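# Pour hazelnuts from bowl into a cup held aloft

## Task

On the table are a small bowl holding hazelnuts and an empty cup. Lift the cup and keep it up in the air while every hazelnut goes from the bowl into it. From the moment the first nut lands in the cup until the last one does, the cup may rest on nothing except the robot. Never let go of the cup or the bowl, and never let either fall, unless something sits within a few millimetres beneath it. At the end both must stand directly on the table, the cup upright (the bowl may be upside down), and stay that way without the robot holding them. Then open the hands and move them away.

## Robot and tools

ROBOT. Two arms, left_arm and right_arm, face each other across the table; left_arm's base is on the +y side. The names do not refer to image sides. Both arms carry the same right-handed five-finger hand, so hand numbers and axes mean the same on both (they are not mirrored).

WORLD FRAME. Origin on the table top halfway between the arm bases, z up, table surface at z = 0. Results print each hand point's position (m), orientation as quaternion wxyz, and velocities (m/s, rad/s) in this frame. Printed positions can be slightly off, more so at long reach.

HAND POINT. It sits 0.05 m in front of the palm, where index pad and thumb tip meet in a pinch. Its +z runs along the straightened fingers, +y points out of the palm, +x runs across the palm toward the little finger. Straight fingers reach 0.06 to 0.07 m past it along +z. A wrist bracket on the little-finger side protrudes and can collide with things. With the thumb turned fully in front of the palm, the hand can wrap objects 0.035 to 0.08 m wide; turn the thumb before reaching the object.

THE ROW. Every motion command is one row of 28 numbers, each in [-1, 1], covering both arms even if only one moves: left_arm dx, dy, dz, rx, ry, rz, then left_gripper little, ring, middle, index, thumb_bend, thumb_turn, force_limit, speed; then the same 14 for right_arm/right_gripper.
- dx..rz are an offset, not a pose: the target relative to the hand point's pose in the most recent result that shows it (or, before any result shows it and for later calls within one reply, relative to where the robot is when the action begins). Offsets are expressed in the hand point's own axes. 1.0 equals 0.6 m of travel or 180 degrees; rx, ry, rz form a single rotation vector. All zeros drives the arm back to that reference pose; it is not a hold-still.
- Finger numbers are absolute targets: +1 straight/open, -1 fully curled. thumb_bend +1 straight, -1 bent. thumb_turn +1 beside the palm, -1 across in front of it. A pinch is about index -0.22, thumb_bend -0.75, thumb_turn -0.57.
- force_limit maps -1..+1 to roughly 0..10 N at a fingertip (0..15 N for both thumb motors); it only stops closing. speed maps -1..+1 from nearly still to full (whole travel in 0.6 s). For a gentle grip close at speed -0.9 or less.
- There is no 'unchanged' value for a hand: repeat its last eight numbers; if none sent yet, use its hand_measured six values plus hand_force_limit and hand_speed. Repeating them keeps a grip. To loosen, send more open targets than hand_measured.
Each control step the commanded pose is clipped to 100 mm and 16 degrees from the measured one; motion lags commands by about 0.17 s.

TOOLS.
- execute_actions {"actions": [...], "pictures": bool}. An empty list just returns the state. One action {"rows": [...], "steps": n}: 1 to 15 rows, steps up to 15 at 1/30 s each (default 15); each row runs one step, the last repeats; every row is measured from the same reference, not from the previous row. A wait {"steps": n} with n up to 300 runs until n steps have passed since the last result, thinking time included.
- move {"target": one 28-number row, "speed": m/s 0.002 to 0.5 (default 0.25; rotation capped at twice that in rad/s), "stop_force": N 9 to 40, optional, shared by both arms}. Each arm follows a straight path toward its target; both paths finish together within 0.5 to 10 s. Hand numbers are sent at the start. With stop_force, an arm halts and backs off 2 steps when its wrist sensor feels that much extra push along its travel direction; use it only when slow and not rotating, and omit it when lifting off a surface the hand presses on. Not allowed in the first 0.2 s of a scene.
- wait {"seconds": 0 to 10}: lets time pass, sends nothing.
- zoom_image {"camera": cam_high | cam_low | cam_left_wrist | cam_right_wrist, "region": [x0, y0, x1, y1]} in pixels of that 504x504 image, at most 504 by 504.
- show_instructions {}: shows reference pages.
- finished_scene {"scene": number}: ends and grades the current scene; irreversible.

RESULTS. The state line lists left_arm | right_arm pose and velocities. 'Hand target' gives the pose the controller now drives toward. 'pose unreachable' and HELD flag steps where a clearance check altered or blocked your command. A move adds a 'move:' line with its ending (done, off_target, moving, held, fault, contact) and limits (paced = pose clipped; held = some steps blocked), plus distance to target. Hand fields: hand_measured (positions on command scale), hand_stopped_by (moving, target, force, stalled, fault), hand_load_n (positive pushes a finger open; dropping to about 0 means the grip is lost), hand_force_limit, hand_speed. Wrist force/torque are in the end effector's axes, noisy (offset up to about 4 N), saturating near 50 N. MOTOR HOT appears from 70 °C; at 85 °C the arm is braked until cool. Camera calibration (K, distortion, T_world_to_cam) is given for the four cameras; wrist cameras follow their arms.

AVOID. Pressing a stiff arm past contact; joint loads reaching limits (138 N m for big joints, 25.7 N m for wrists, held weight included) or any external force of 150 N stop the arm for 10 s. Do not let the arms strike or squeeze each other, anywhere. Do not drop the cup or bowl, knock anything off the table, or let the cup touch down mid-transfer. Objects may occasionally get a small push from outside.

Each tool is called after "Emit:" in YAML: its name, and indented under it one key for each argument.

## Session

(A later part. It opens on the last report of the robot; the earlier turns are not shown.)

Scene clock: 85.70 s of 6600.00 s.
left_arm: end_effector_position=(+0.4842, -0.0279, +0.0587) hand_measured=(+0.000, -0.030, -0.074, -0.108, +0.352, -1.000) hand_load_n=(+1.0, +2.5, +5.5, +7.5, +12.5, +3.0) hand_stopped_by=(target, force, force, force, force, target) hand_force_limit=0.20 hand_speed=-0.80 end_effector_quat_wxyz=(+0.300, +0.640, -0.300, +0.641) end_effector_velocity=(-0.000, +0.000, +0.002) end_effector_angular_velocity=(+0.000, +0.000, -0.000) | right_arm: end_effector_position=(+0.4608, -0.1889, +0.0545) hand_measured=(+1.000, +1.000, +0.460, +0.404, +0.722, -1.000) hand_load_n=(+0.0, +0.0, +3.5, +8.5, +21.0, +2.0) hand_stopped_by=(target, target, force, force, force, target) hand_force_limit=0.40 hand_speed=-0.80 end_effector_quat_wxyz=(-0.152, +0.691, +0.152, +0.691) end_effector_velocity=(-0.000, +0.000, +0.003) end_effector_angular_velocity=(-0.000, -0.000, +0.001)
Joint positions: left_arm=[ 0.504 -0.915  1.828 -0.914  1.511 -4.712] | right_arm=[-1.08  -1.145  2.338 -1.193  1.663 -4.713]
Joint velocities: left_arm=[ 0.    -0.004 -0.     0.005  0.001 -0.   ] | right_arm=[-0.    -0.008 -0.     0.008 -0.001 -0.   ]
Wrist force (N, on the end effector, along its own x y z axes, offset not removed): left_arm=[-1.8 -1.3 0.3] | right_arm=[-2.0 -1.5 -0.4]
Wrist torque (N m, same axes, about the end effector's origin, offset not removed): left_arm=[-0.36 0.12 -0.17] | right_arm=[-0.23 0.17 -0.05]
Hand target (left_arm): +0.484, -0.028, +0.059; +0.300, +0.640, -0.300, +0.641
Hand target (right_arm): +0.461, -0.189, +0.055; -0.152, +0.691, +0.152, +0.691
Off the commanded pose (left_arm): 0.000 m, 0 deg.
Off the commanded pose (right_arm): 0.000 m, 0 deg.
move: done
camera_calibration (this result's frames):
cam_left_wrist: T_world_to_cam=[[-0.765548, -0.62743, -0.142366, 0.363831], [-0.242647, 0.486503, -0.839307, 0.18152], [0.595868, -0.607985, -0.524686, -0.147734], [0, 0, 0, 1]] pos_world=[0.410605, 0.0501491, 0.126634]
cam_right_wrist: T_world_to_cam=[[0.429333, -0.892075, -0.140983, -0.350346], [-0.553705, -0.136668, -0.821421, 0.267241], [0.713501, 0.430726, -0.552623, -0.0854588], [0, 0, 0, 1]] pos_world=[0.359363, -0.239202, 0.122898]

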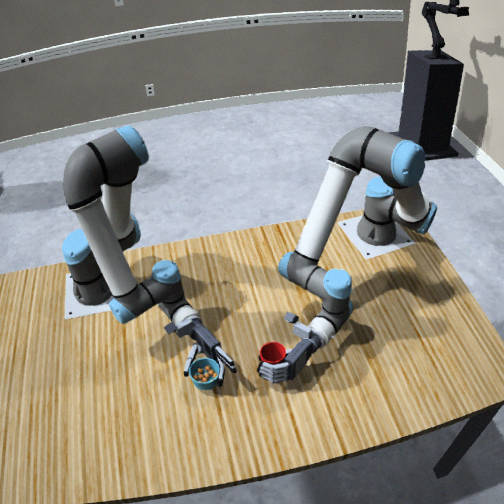

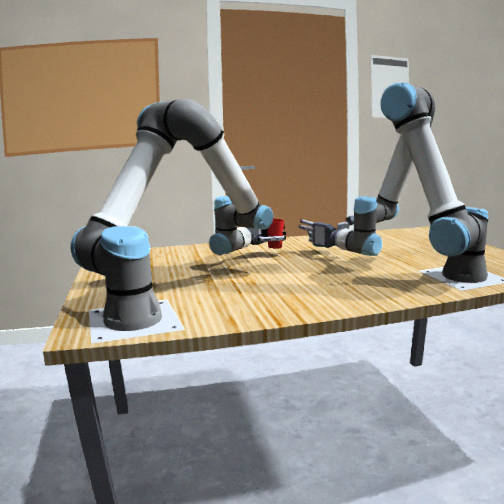

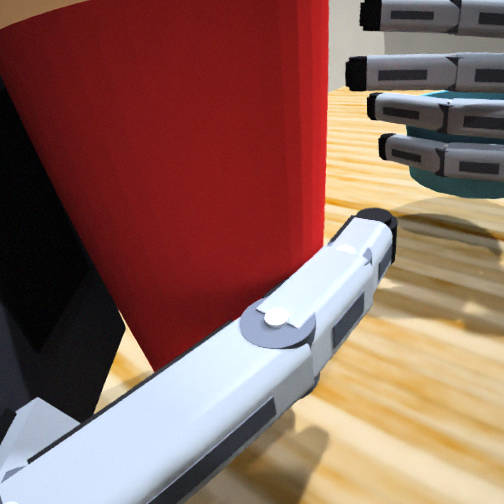

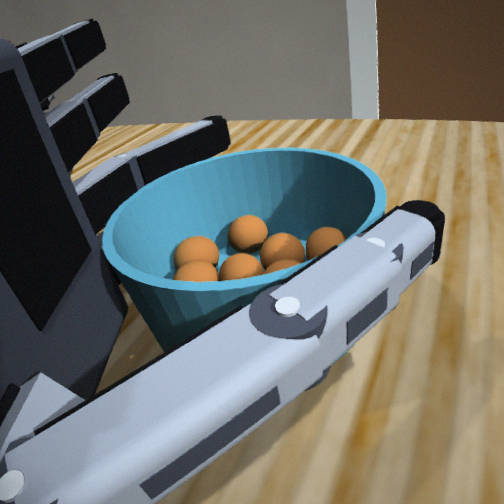

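Emit:
move:
  target: [0.0645,-0.0803,-0.054,-0.027,0,0,0,-1,-1,-1,-1,-1,0.2,-0.8, 0.409,0,0,0,0,0,1,1,0,-1,-1,-1,0.4,-0.8]
  speed: 0.12

Emit:
move:
  target: [0,0,0,0,0,0,0,-1,-1,-1,-1,-1,0.2,-0.8, 0,-0.378,0.199,0.251,0,0,1,1,0,-1,-1,-1,0.4,-0.8]
  speed: 0.1

Emit:
move:
  target: [0,0,0,0,0,0,0,-1,-1,-1,-1,-1,0.2,-0.8, -0.1,0,0,0,0,0.28,1,1,0,-1,-1,-1,0.4,-0.8]
  speed: 0.1

Emit:
zoom_image:
  camera: "cam_high"
  region: [230, 260, 380, 390]

Emit:
zoom_image:
  camera: "cam_low"
  region: [200, 150, 320, 250]

Scene clock: 103.13 s of 6600.00 s.
left_arm: end_effector_position=(+0.5005, +0.0278, +0.0974) hand_measured=(+0.000, -0.030, -0.074, -0.108, +0.352, -1.000) hand_load_n=(+1.0, +2.5, +5.5, +7.5, +12.5, +3.0) hand_stopped_by=(target, force, force, force, force, target) hand_force_limit=0.20 hand_speed=-0.80 end_effector_quat_wxyz=(+0.327, +0.627, -0.327, +0.627) end_effector_velocity=(+0.001, +0.001, +0.001) end_effector_angular_velocity=(-0.000, -0.001, +0.001) | right_arm: end_effector_position=(+0.4606, -0.1894, +0.2993) hand_measured=(+1.000, +1.000, +0.460, +0.404, +0.722, -1.000) hand_load_n=(+0.0, +0.0, +3.5, +8.5, +21.0, +2.0) hand_stopped_by=(target, target, force, force, force, target) hand_force_limit=0.40 hand_speed=-0.80 end_effector_quat_wxyz=(-0.152, +0.691, +0.152, +0.691) end_effector_velocity=(+0.000, +0.000, +0.003) end_effector_angular_velocity=(-0.001, +0.001, +0.001)
Joint positions: left_arm=[ 0.644 -0.999  1.839 -0.841  1.735 -4.712] | right_arm=[-1.081 -1.665  2.074 -0.409  1.662 -4.713]
Joint velocities: left_arm=[ 0.002 -0.001 -0.     0.001  0.     0.   ] | right_arm=[-0.001 -0.003 -0.006  0.01  -0.001 -0.   ]
Wrist force (N, on the end effector, along its own x y z axes, offset not removed): left_arm=[-1.3 -1.3 0.2] | right_arm=[1.7 3.1 -0.5]
Wrist torque (N m, same axes, about the end effector's origin, offset not removed): left_arm=[-0.37 0.01 -0.04] | right_arm=[0.42 -0.49 0.32]
Hand target (left_arm): +0.501, +0.028, +0.097; +0.327, +0.627, -0.327, +0.627
Hand target (right_arm): +0.461, -0.189, +0.300; -0.152, +0.691, +0.152, +0.691
Off the commanded pose (left_arm): 0.000 m, 0 deg.
Off the commanded pose (right_arm): 0.001 m, 0 deg.
After step 90, 11.87 s passed at rest.
move: done
camera_calibration (this result's frames):
cam_left_wrist: T_world_to_cam=[[-0.815853, -0.560374, -0.142705, 0.440079], [-0.200456, 0.505552, -0.839187, 0.169242], [0.542403, -0.656047, -0.524787, -0.0751281], [0, 0, 0, 1]] pos_world=[0.433715, 0.111761, 0.165401]
cam_right_wrist: T_world_to_cam=[[0.429355, -0.892068, -0.14096, -0.316167], [-0.55359, -0.136634, -0.821504, 0.468106], [0.713577, 0.430751, -0.552505, 0.0501845], [0, 0, 0, 1]] pos_world=[0.359076, -0.2397, 0.367711]

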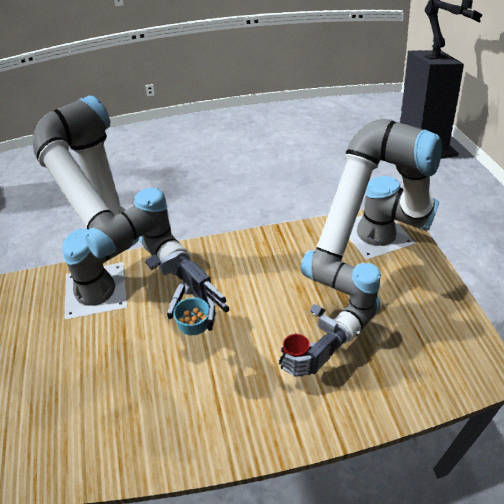

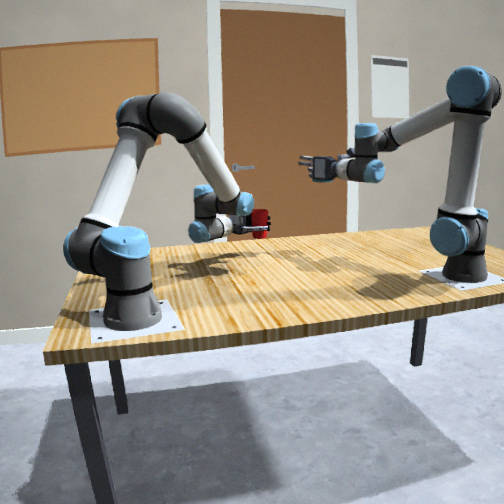

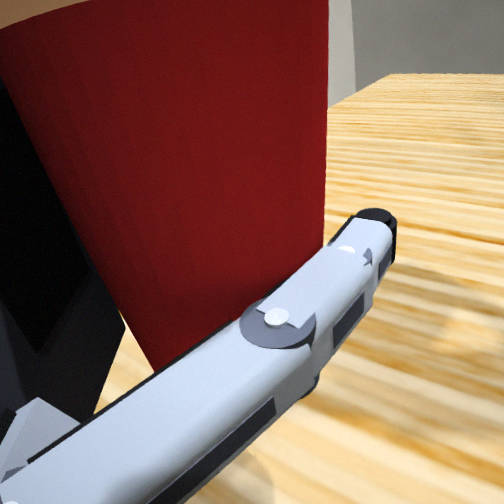

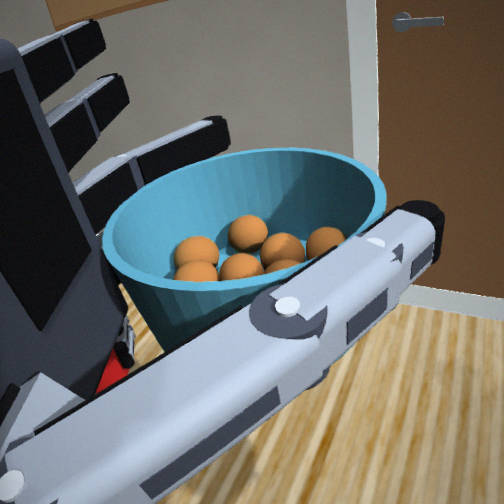

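Scene clock: 107.53 s of 6600.00 s.
left_arm: end_effector_position=(+0.5005, +0.0278, +0.0974) hand_measured=(+0.000, -0.030, -0.074, -0.108, +0.352, -1.000) hand_load_n=(+1.0, +2.5, +5.5, +7.5, +12.5, +3.0) hand_stopped_by=(target, force, force, force, force, target) hand_force_limit=0.20 hand_speed=-0.80 end_effector_quat_wxyz=(+0.327, +0.627, -0.327, +0.627) end_effector_velocity=(-0.000, -0.000, +0.000) end_effector_angular_velocity=(+0.001, -0.002, -0.001) | right_arm: end_effector_position=(+0.4738, +0.0664, +0.3000) hand_measured=(+1.000, +1.000, +0.460, +0.404, +0.722, -1.000) hand_load_n=(+0.0, +0.0, +3.5, +8.5, +21.0, +2.0) hand_stopped_by=(target, target, force, force, force, target) hand_force_limit=0.40 hand_speed=-0.80 end_effector_quat_wxyz=(-0.405, +0.579, +0.405, +0.580) end_effector_velocity=(+0.001, +0.003, -0.001) end_effector_angular_velocity=(-0.002, -0.000, +0.008)
Joint positions: left_arm=[ 0.644 -0.999  1.839 -0.841  1.735 -4.712] | right_arm=[-1.044 -1.304  1.675 -0.372  0.912 -4.712]
Joint velocities: left_arm=[-0.    -0.     0.    -0.001  0.001  0.002] | right_arm=[-0.     0.007 -0.008  0.003 -0.008 -0.002]
Wrist force (N, on the end effector, along its own x y z axes, offset not removed): left_arm=[-2.1 -0.2 0.7] | right_arm=[0.3 0.1 -0.9]
Wrist torque (N m, same axes, about the end effector's origin, offset not removed): left_arm=[-0.23 0.12 -0.13] | right_arm=[0.01 -0.20 0.07]
Hand target (left_arm): +0.500, +0.028, +0.097; +0.327, +0.627, -0.327, +0.627
Hand target (right_arm): +0.474, +0.067, +0.300; -0.405, +0.579, +0.405, +0.580
Off the commanded pose (left_arm): 0.000 m, 0 deg.
Off the commanded pose (right_arm): 0.001 m, 0 deg.
move: done
camera_calibration (this result's frames):
cam_left_wrist: T_world_to_cam=[[-0.815852, -0.560375, -0.142706, 0.44008], [-0.200452, 0.505548, -0.83919, 0.169245], [0.542406, -0.65605, -0.524781, -0.0751305], [0, 0, 0, 1]] pos_world=[0.433717, 0.111759, 0.165404]
cam_right_wrist: T_world_to_cam=[[0.935168, -0.32512, -0.14056, -0.371028], [-0.29327, -0.488183, -0.821992, 0.411103], [0.198627, 0.809922, -0.551881, 0.149551], [0, 0, 0, 1]] pos_world=[0.437833, -0.0410602, 0.368306]

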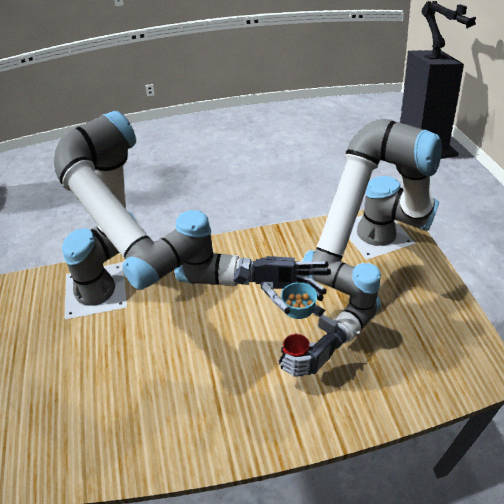

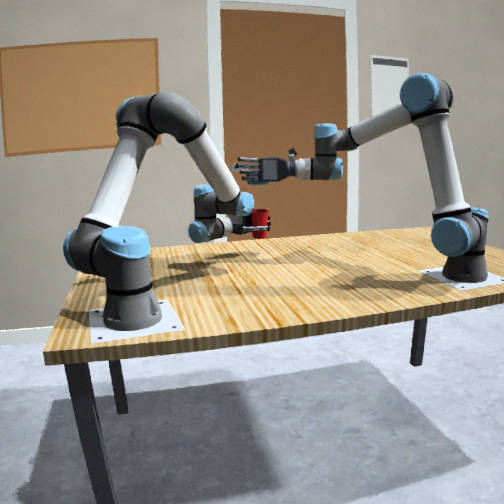

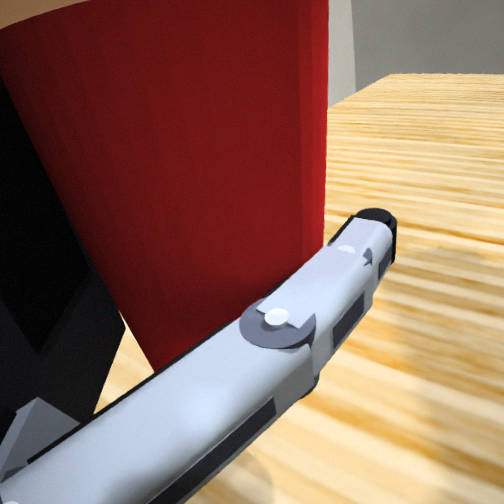

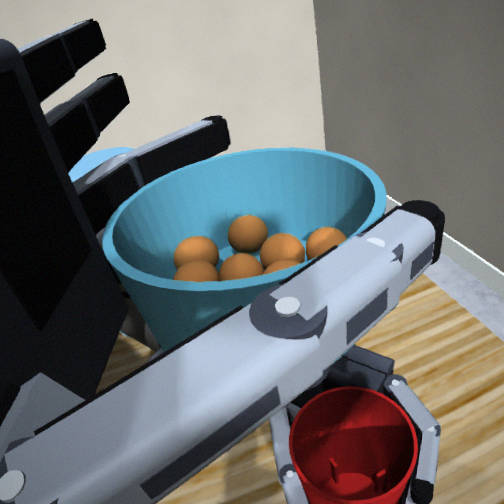

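Scene clock: 112.33 s of 6600.00 s.
left_arm: end_effector_position=(+0.5005, +0.0278, +0.0974) hand_measured=(+0.000, -0.030, -0.074, -0.108, +0.352, -1.000) hand_load_n=(+1.0, +2.5, +5.5, +7.5, +12.5, +3.0) hand_stopped_by=(target, force, force, force, force, target) hand_force_limit=0.20 hand_speed=-0.80 end_effector_quat_wxyz=(+0.327, +0.627, -0.327, +0.627) end_effector_velocity=(+0.000, -0.000, -0.001) end_effector_angular_velocity=(+0.001, +0.001, +0.000) | right_arm: end_effector_position=(+0.4739, +0.0666, +0.2402) hand_measured=(+1.000, +1.000, +0.460, +0.404, +0.722, -1.000) hand_load_n=(+0.0, +0.0, +3.5, +8.5, +21.0, +1.5) hand_stopped_by=(target, target, force, force, force, target) hand_force_limit=0.40 hand_speed=-0.80 end_effector_quat_wxyz=(-0.613, +0.696, +0.120, +0.353) end_effector_velocity=(+0.001, -0.000, -0.001) end_effector_angular_velocity=(+0.006, +0.012, -0.002)
Joint positions: left_arm=[ 0.644 -0.999  1.839 -0.841  1.735 -4.712] | right_arm=[-1.115 -1.239  1.655 -0.418  0.841 -3.834]
Joint velocities: left_arm=[-0.     0.001  0.     0.    -0.001  0.   ] | right_arm=[-0.002  0.002 -0.    -0.003 -0.     0.014]
Wrist force (N, on the end effector, along its own x y z axes, offset not removed): left_arm=[-2.6 -1.0 -0.7] | right_arm=[-0.8 1.5 -0.1]
Wrist torque (N m, same axes, about the end effector's origin, offset not removed): left_arm=[-0.31 0.28 -0.14] | right_arm=[0.10 -0.14 0.00]
Hand target (left_arm): +0.500, +0.028, +0.097; +0.327, +0.627, -0.327, +0.627
Hand target (right_arm): +0.474, +0.067, +0.240; -0.613, +0.697, +0.120, +0.352
Off the commanded pose (left_arm): 0.000 m, 0 deg.
Off the commanded pose (right_arm): 0.000 m, 0 deg.
move: done
camera_calibration (this result's frames):
cam_left_wrist: T_world_to_cam=[[-0.815852, -0.560375, -0.142706, 0.44008], [-0.200452, 0.505548, -0.83919, 0.169245], [0.542406, -0.65605, -0.524781, -0.0751307], [0, 0, 0, 1]] pos_world=[0.433717, 0.111759, 0.165403]
cam_right_wrist: T_world_to_cam=[[0.498066, -0.164265, -0.851438, -0.0122372], [-0.850401, -0.284521, -0.442567, 0.52142], [-0.169554, 0.944492, -0.281402, 0.216931], [0, 0, 0, 1]] pos_world=[0.486292, -0.0585451, 0.281389]

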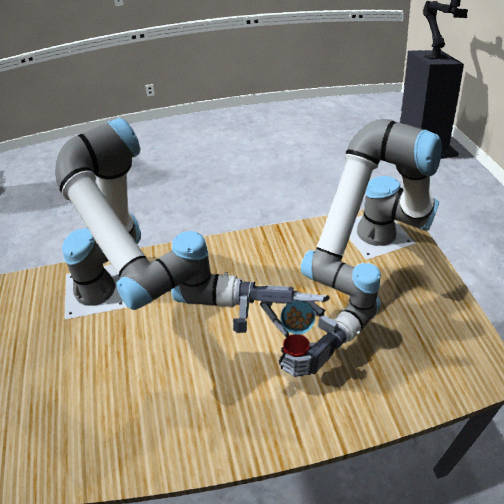

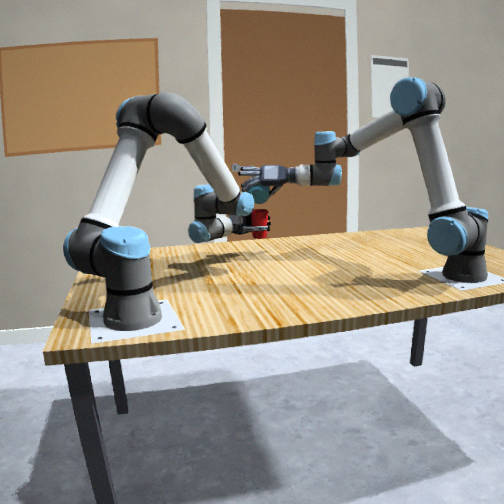

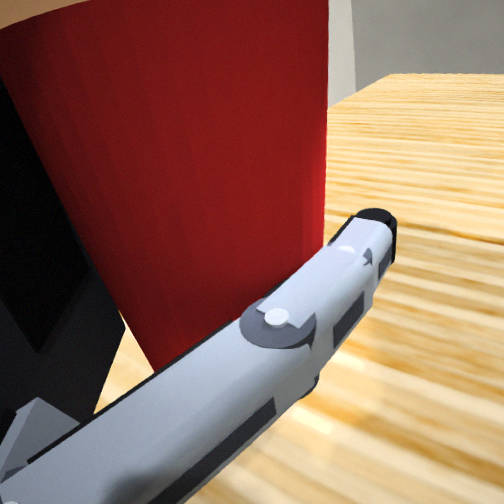

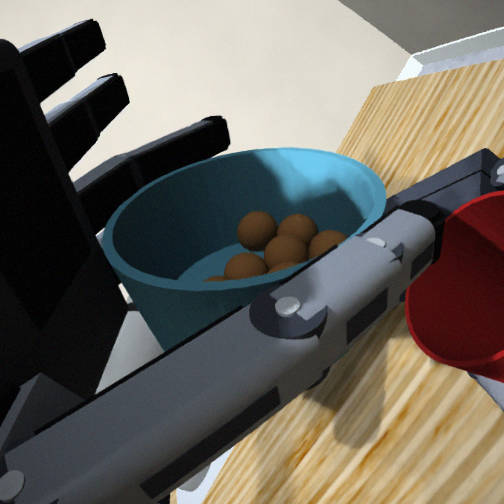

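Region (230, 260, 380, 390) of cam_high's 504x504 image, scaled by 3.360, with more detail than that image has; it fills the top 437 rows of this view, and the rest is white.

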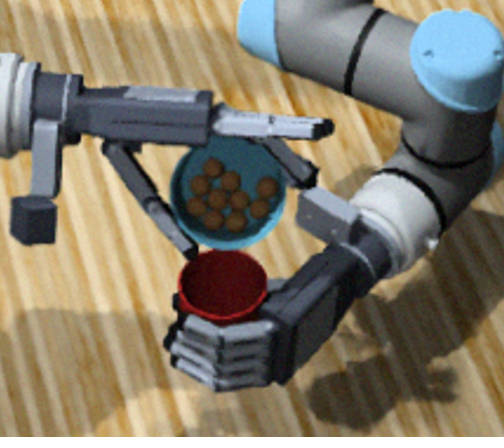

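Region (200, 150, 320, 250) of cam_low's 504x504 image, scaled by 4.200, with more detail than that image has.

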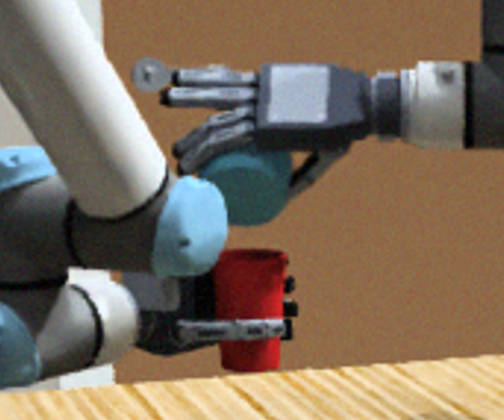

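Emit:
move:
  target: [0,0,0,0,0,0,0,-1,-1,-1,-1,-1,0.2,-0.8, -0.0217,0.008,0,0,0,0.04,1,1,0,-1,-1,-1,0.4,-0.8]
  speed: 0.03

Emit:
move:
  target: [0,0,0,0,0,0,0,-1,-1,-1,-1,-1,0.2,-0.8, 0,0,0,0,0,0.09,1,1,0,-1,-1,-1,0.4,-0.8]
  speed: 0.02

Emit:
zoom_image:
  camera: "cam_low"
  region: [200, 150, 320, 250]

Scene clock: 130.27 s of 6600.00 s.
left_arm: end_effector_position=(+0.5005, +0.0278, +0.0974) hand_measured=(+0.000, -0.030, -0.074, -0.108, +0.352, -1.000) hand_load_n=(+1.0, +2.5, +5.5, +7.5, +12.5, +3.0) hand_stopped_by=(target, force, force, force, force, target) hand_force_limit=0.20 hand_speed=-0.80 end_effector_quat_wxyz=(+0.327, +0.627, -0.327, +0.627) end_effector_velocity=(-0.001, -0.001, +0.000) end_effector_angular_velocity=(-0.001, -0.000, -0.001) | right_arm: end_effector_position=(+0.4675, +0.0690, +0.2284) hand_measured=(+1.000, +1.000, +0.460, +0.404, +0.722, -1.000) hand_load_n=(+0.0, +0.0, +3.5, +8.5, +21.0, +1.5) hand_stopped_by=(target, target, force, force, force, target) hand_force_limit=0.40 hand_speed=-0.80 end_effector_quat_wxyz=(-0.634, +0.703, +0.077, +0.314) end_effector_velocity=(-0.001, +0.000, -0.002) end_effector_angular_velocity=(+0.005, +0.014, -0.000)
Joint positions: left_arm=[ 0.644 -0.999  1.839 -0.841  1.735 -4.712] | right_arm=[-1.117 -1.227  1.668 -0.443  0.839 -3.71 ]
Joint velocities: left_arm=[-0.001 -0.    -0.    -0.001  0.    -0.   ] | right_arm=[-0.     0.002  0.002 -0.003  0.     0.014]
Wrist force (N, on the end effector, along its own x y z axes, offset not removed): left_arm=[-2.6 0.0 -0.1] | right_arm=[3.2 -1.1 -1.5]
Wrist torque (N m, same axes, about the end effector's origin, offset not removed): left_arm=[-0.16 0.24 -0.12] | right_arm=[-0.18 -0.56 0.26]
Hand target (left_arm): +0.500, +0.028, +0.097; +0.327, +0.627, -0.327, +0.627
Hand target (right_arm): +0.467, +0.069, +0.228; -0.634, +0.703, +0.076, +0.314
Off the commanded pose (left_arm): 0.000 m, 0 deg.
Off the commanded pose (right_arm): 0.000 m, 0 deg.
After step 90, 12.63 s passed at rest.
move: done
camera_calibration (this result's frames):
cam_left_wrist: T_world_to_cam=[[-0.815852, -0.560375, -0.142706, 0.44008], [-0.200452, 0.505548, -0.83919, 0.169245], [0.542406, -0.65605, -0.524781, -0.0751307], [0, 0, 0, 1]] pos_world=[0.433717, 0.111759, 0.165404]
cam_right_wrist: T_world_to_cam=[[0.395434, -0.12666, -0.909719, 0.0399644], [-0.896708, -0.267681, -0.352509, 0.51131], [-0.198866, 0.955146, -0.219426, 0.209071], [0, 0, 0, 1]] pos_world=[0.484269, -0.0577636, 0.262473]

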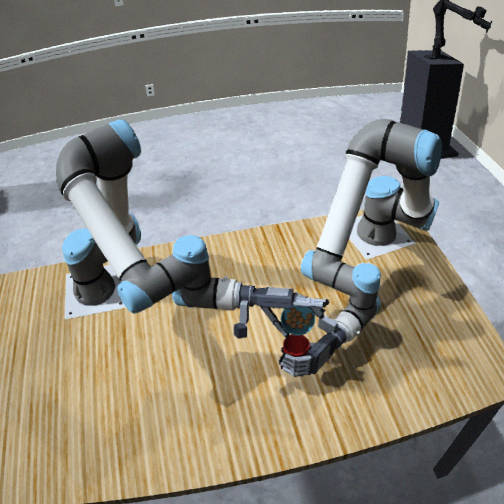

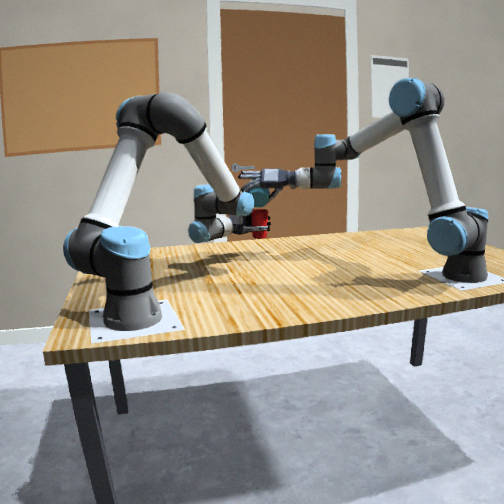

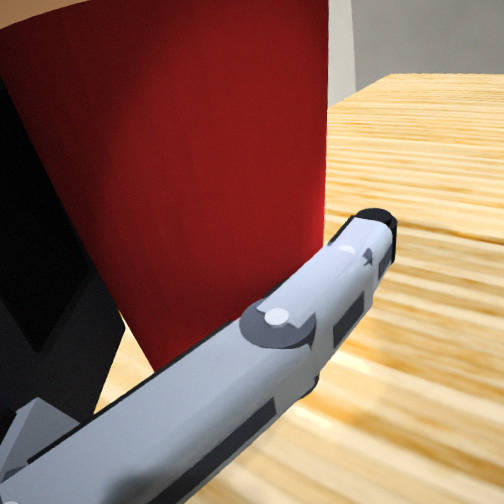

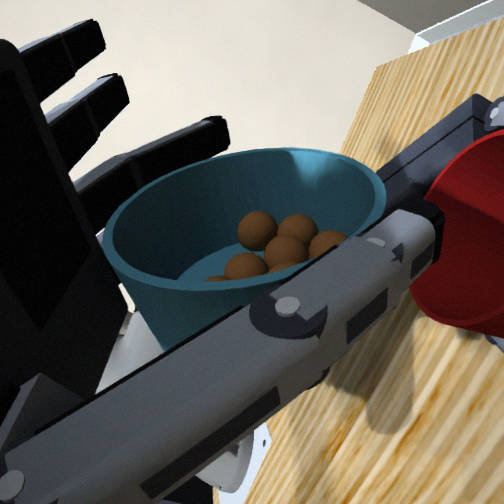

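Scene clock: 137.57 s of 6600.00 s.
left_arm: end_effector_position=(+0.5005, +0.0278, +0.0974) hand_measured=(+0.000, -0.030, -0.074, -0.108, +0.352, -1.000) hand_load_n=(+1.0, +2.5, +5.5, +7.5, +12.5, +3.0) hand_stopped_by=(target, force, force, force, force, target) hand_force_limit=0.20 hand_speed=-0.80 end_effector_quat_wxyz=(+0.327, +0.627, -0.327, +0.627) end_effector_velocity=(+0.001, +0.001, -0.001) end_effector_angular_velocity=(+0.001, +0.001, +0.003) | right_arm: end_effector_position=(+0.4675, +0.0690, +0.2284) hand_measured=(+1.000, +1.000, +0.460, +0.404, +0.722, -1.000) hand_load_n=(+0.0, +0.0, +3.5, +8.0, +21.0, +1.5) hand_stopped_by=(target, target, force, force, force, target) hand_force_limit=0.40 hand_speed=-0.80 end_effector_quat_wxyz=(-0.672, +0.706, -0.022, +0.222) end_effector_velocity=(-0.001, +0.000, +0.000) end_effector_angular_velocity=(+0.003, +0.008, +0.001)
Joint positions: left_arm=[ 0.644 -0.999  1.839 -0.841  1.735 -4.712] | right_arm=[-1.145 -1.207  1.642 -0.437  0.811 -3.429]
Joint velocities: left_arm=[ 0.001  0.001 -0.     0.    -0.001 -0.   ] | right_arm=[-0.     0.    -0.001 -0.    -0.001  0.009]
Wrist force (N, on the end effector, along its own x y z axes, offset not removed): left_arm=[-3.4 -0.3 -0.7] | right_arm=[2.1 1.0 1.1]
Wrist torque (N m, same axes, about the end effector's origin, offset not removed): left_arm=[-0.22 0.45 -0.16] | right_arm=[-0.03 -0.44 0.11]
Hand target (left_arm): +0.500, +0.028, +0.097; +0.327, +0.627, -0.327, +0.627
Hand target (right_arm): +0.468, +0.069, +0.228; +0.672, -0.706, +0.023, -0.222
Off the commanded pose (left_arm): 0.000 m, 0 deg.
Off the commanded pose (right_arm): 0.000 m, 0 deg.
move: done
camera_calibration (this result's frames):
cam_left_wrist: T_world_to_cam=[[-0.815852, -0.560375, -0.142706, 0.44008], [-0.200452, 0.505548, -0.83919, 0.169245], [0.542406, -0.65605, -0.524781, -0.0751305], [0, 0, 0, 1]] pos_world=[0.433717, 0.111759, 0.165404]
cam_right_wrist: T_world_to_cam=[[0.142686, -0.0340262, -0.989183, 0.169892], [-0.960892, -0.244409, -0.130198, 0.488951], [-0.237335, 0.969075, -0.0675692, 0.191374], [0, 0, 0, 1]] pos_world=[0.491007, -0.0601708, 0.244645]

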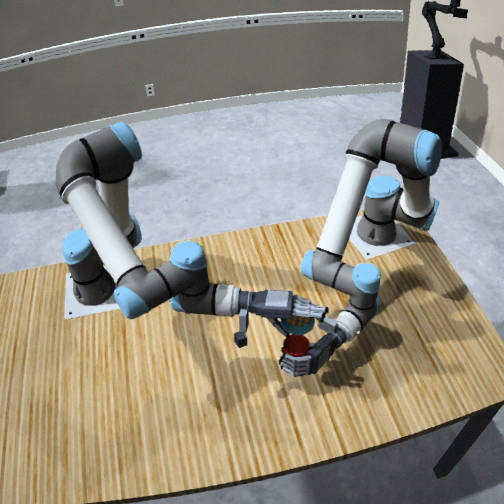

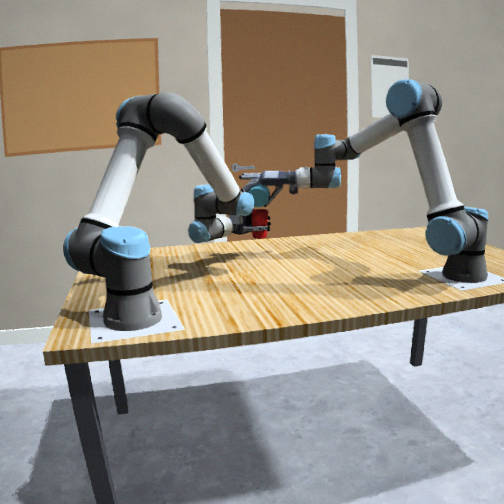

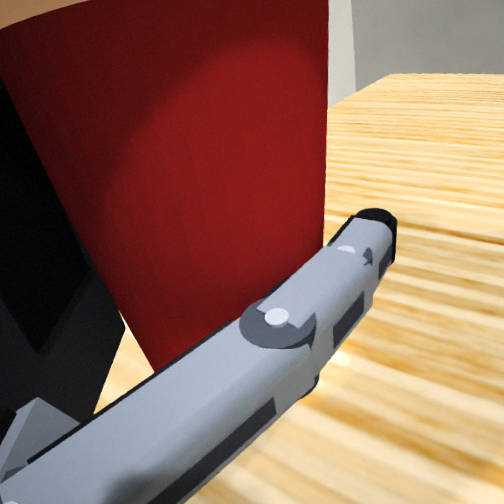

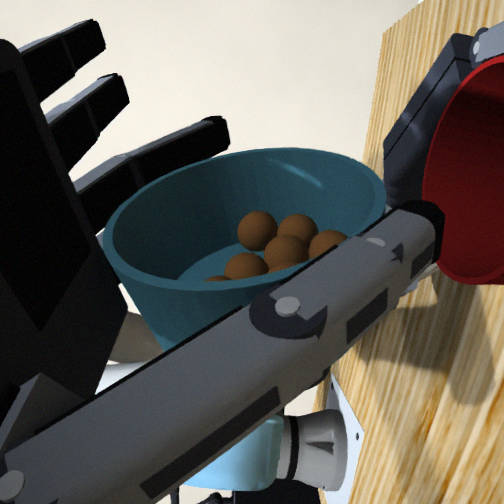

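Region (200, 150, 320, 250) of cam_low's 504x504 image, scaled by 4.200, with more detail than that image has.

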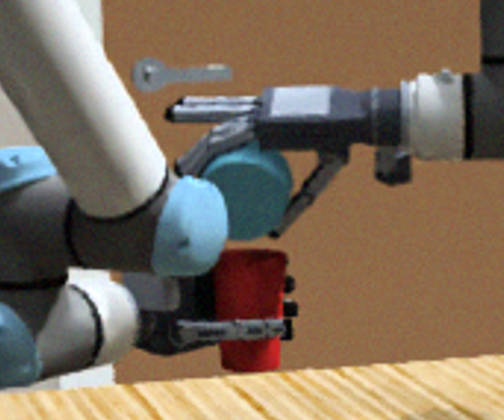

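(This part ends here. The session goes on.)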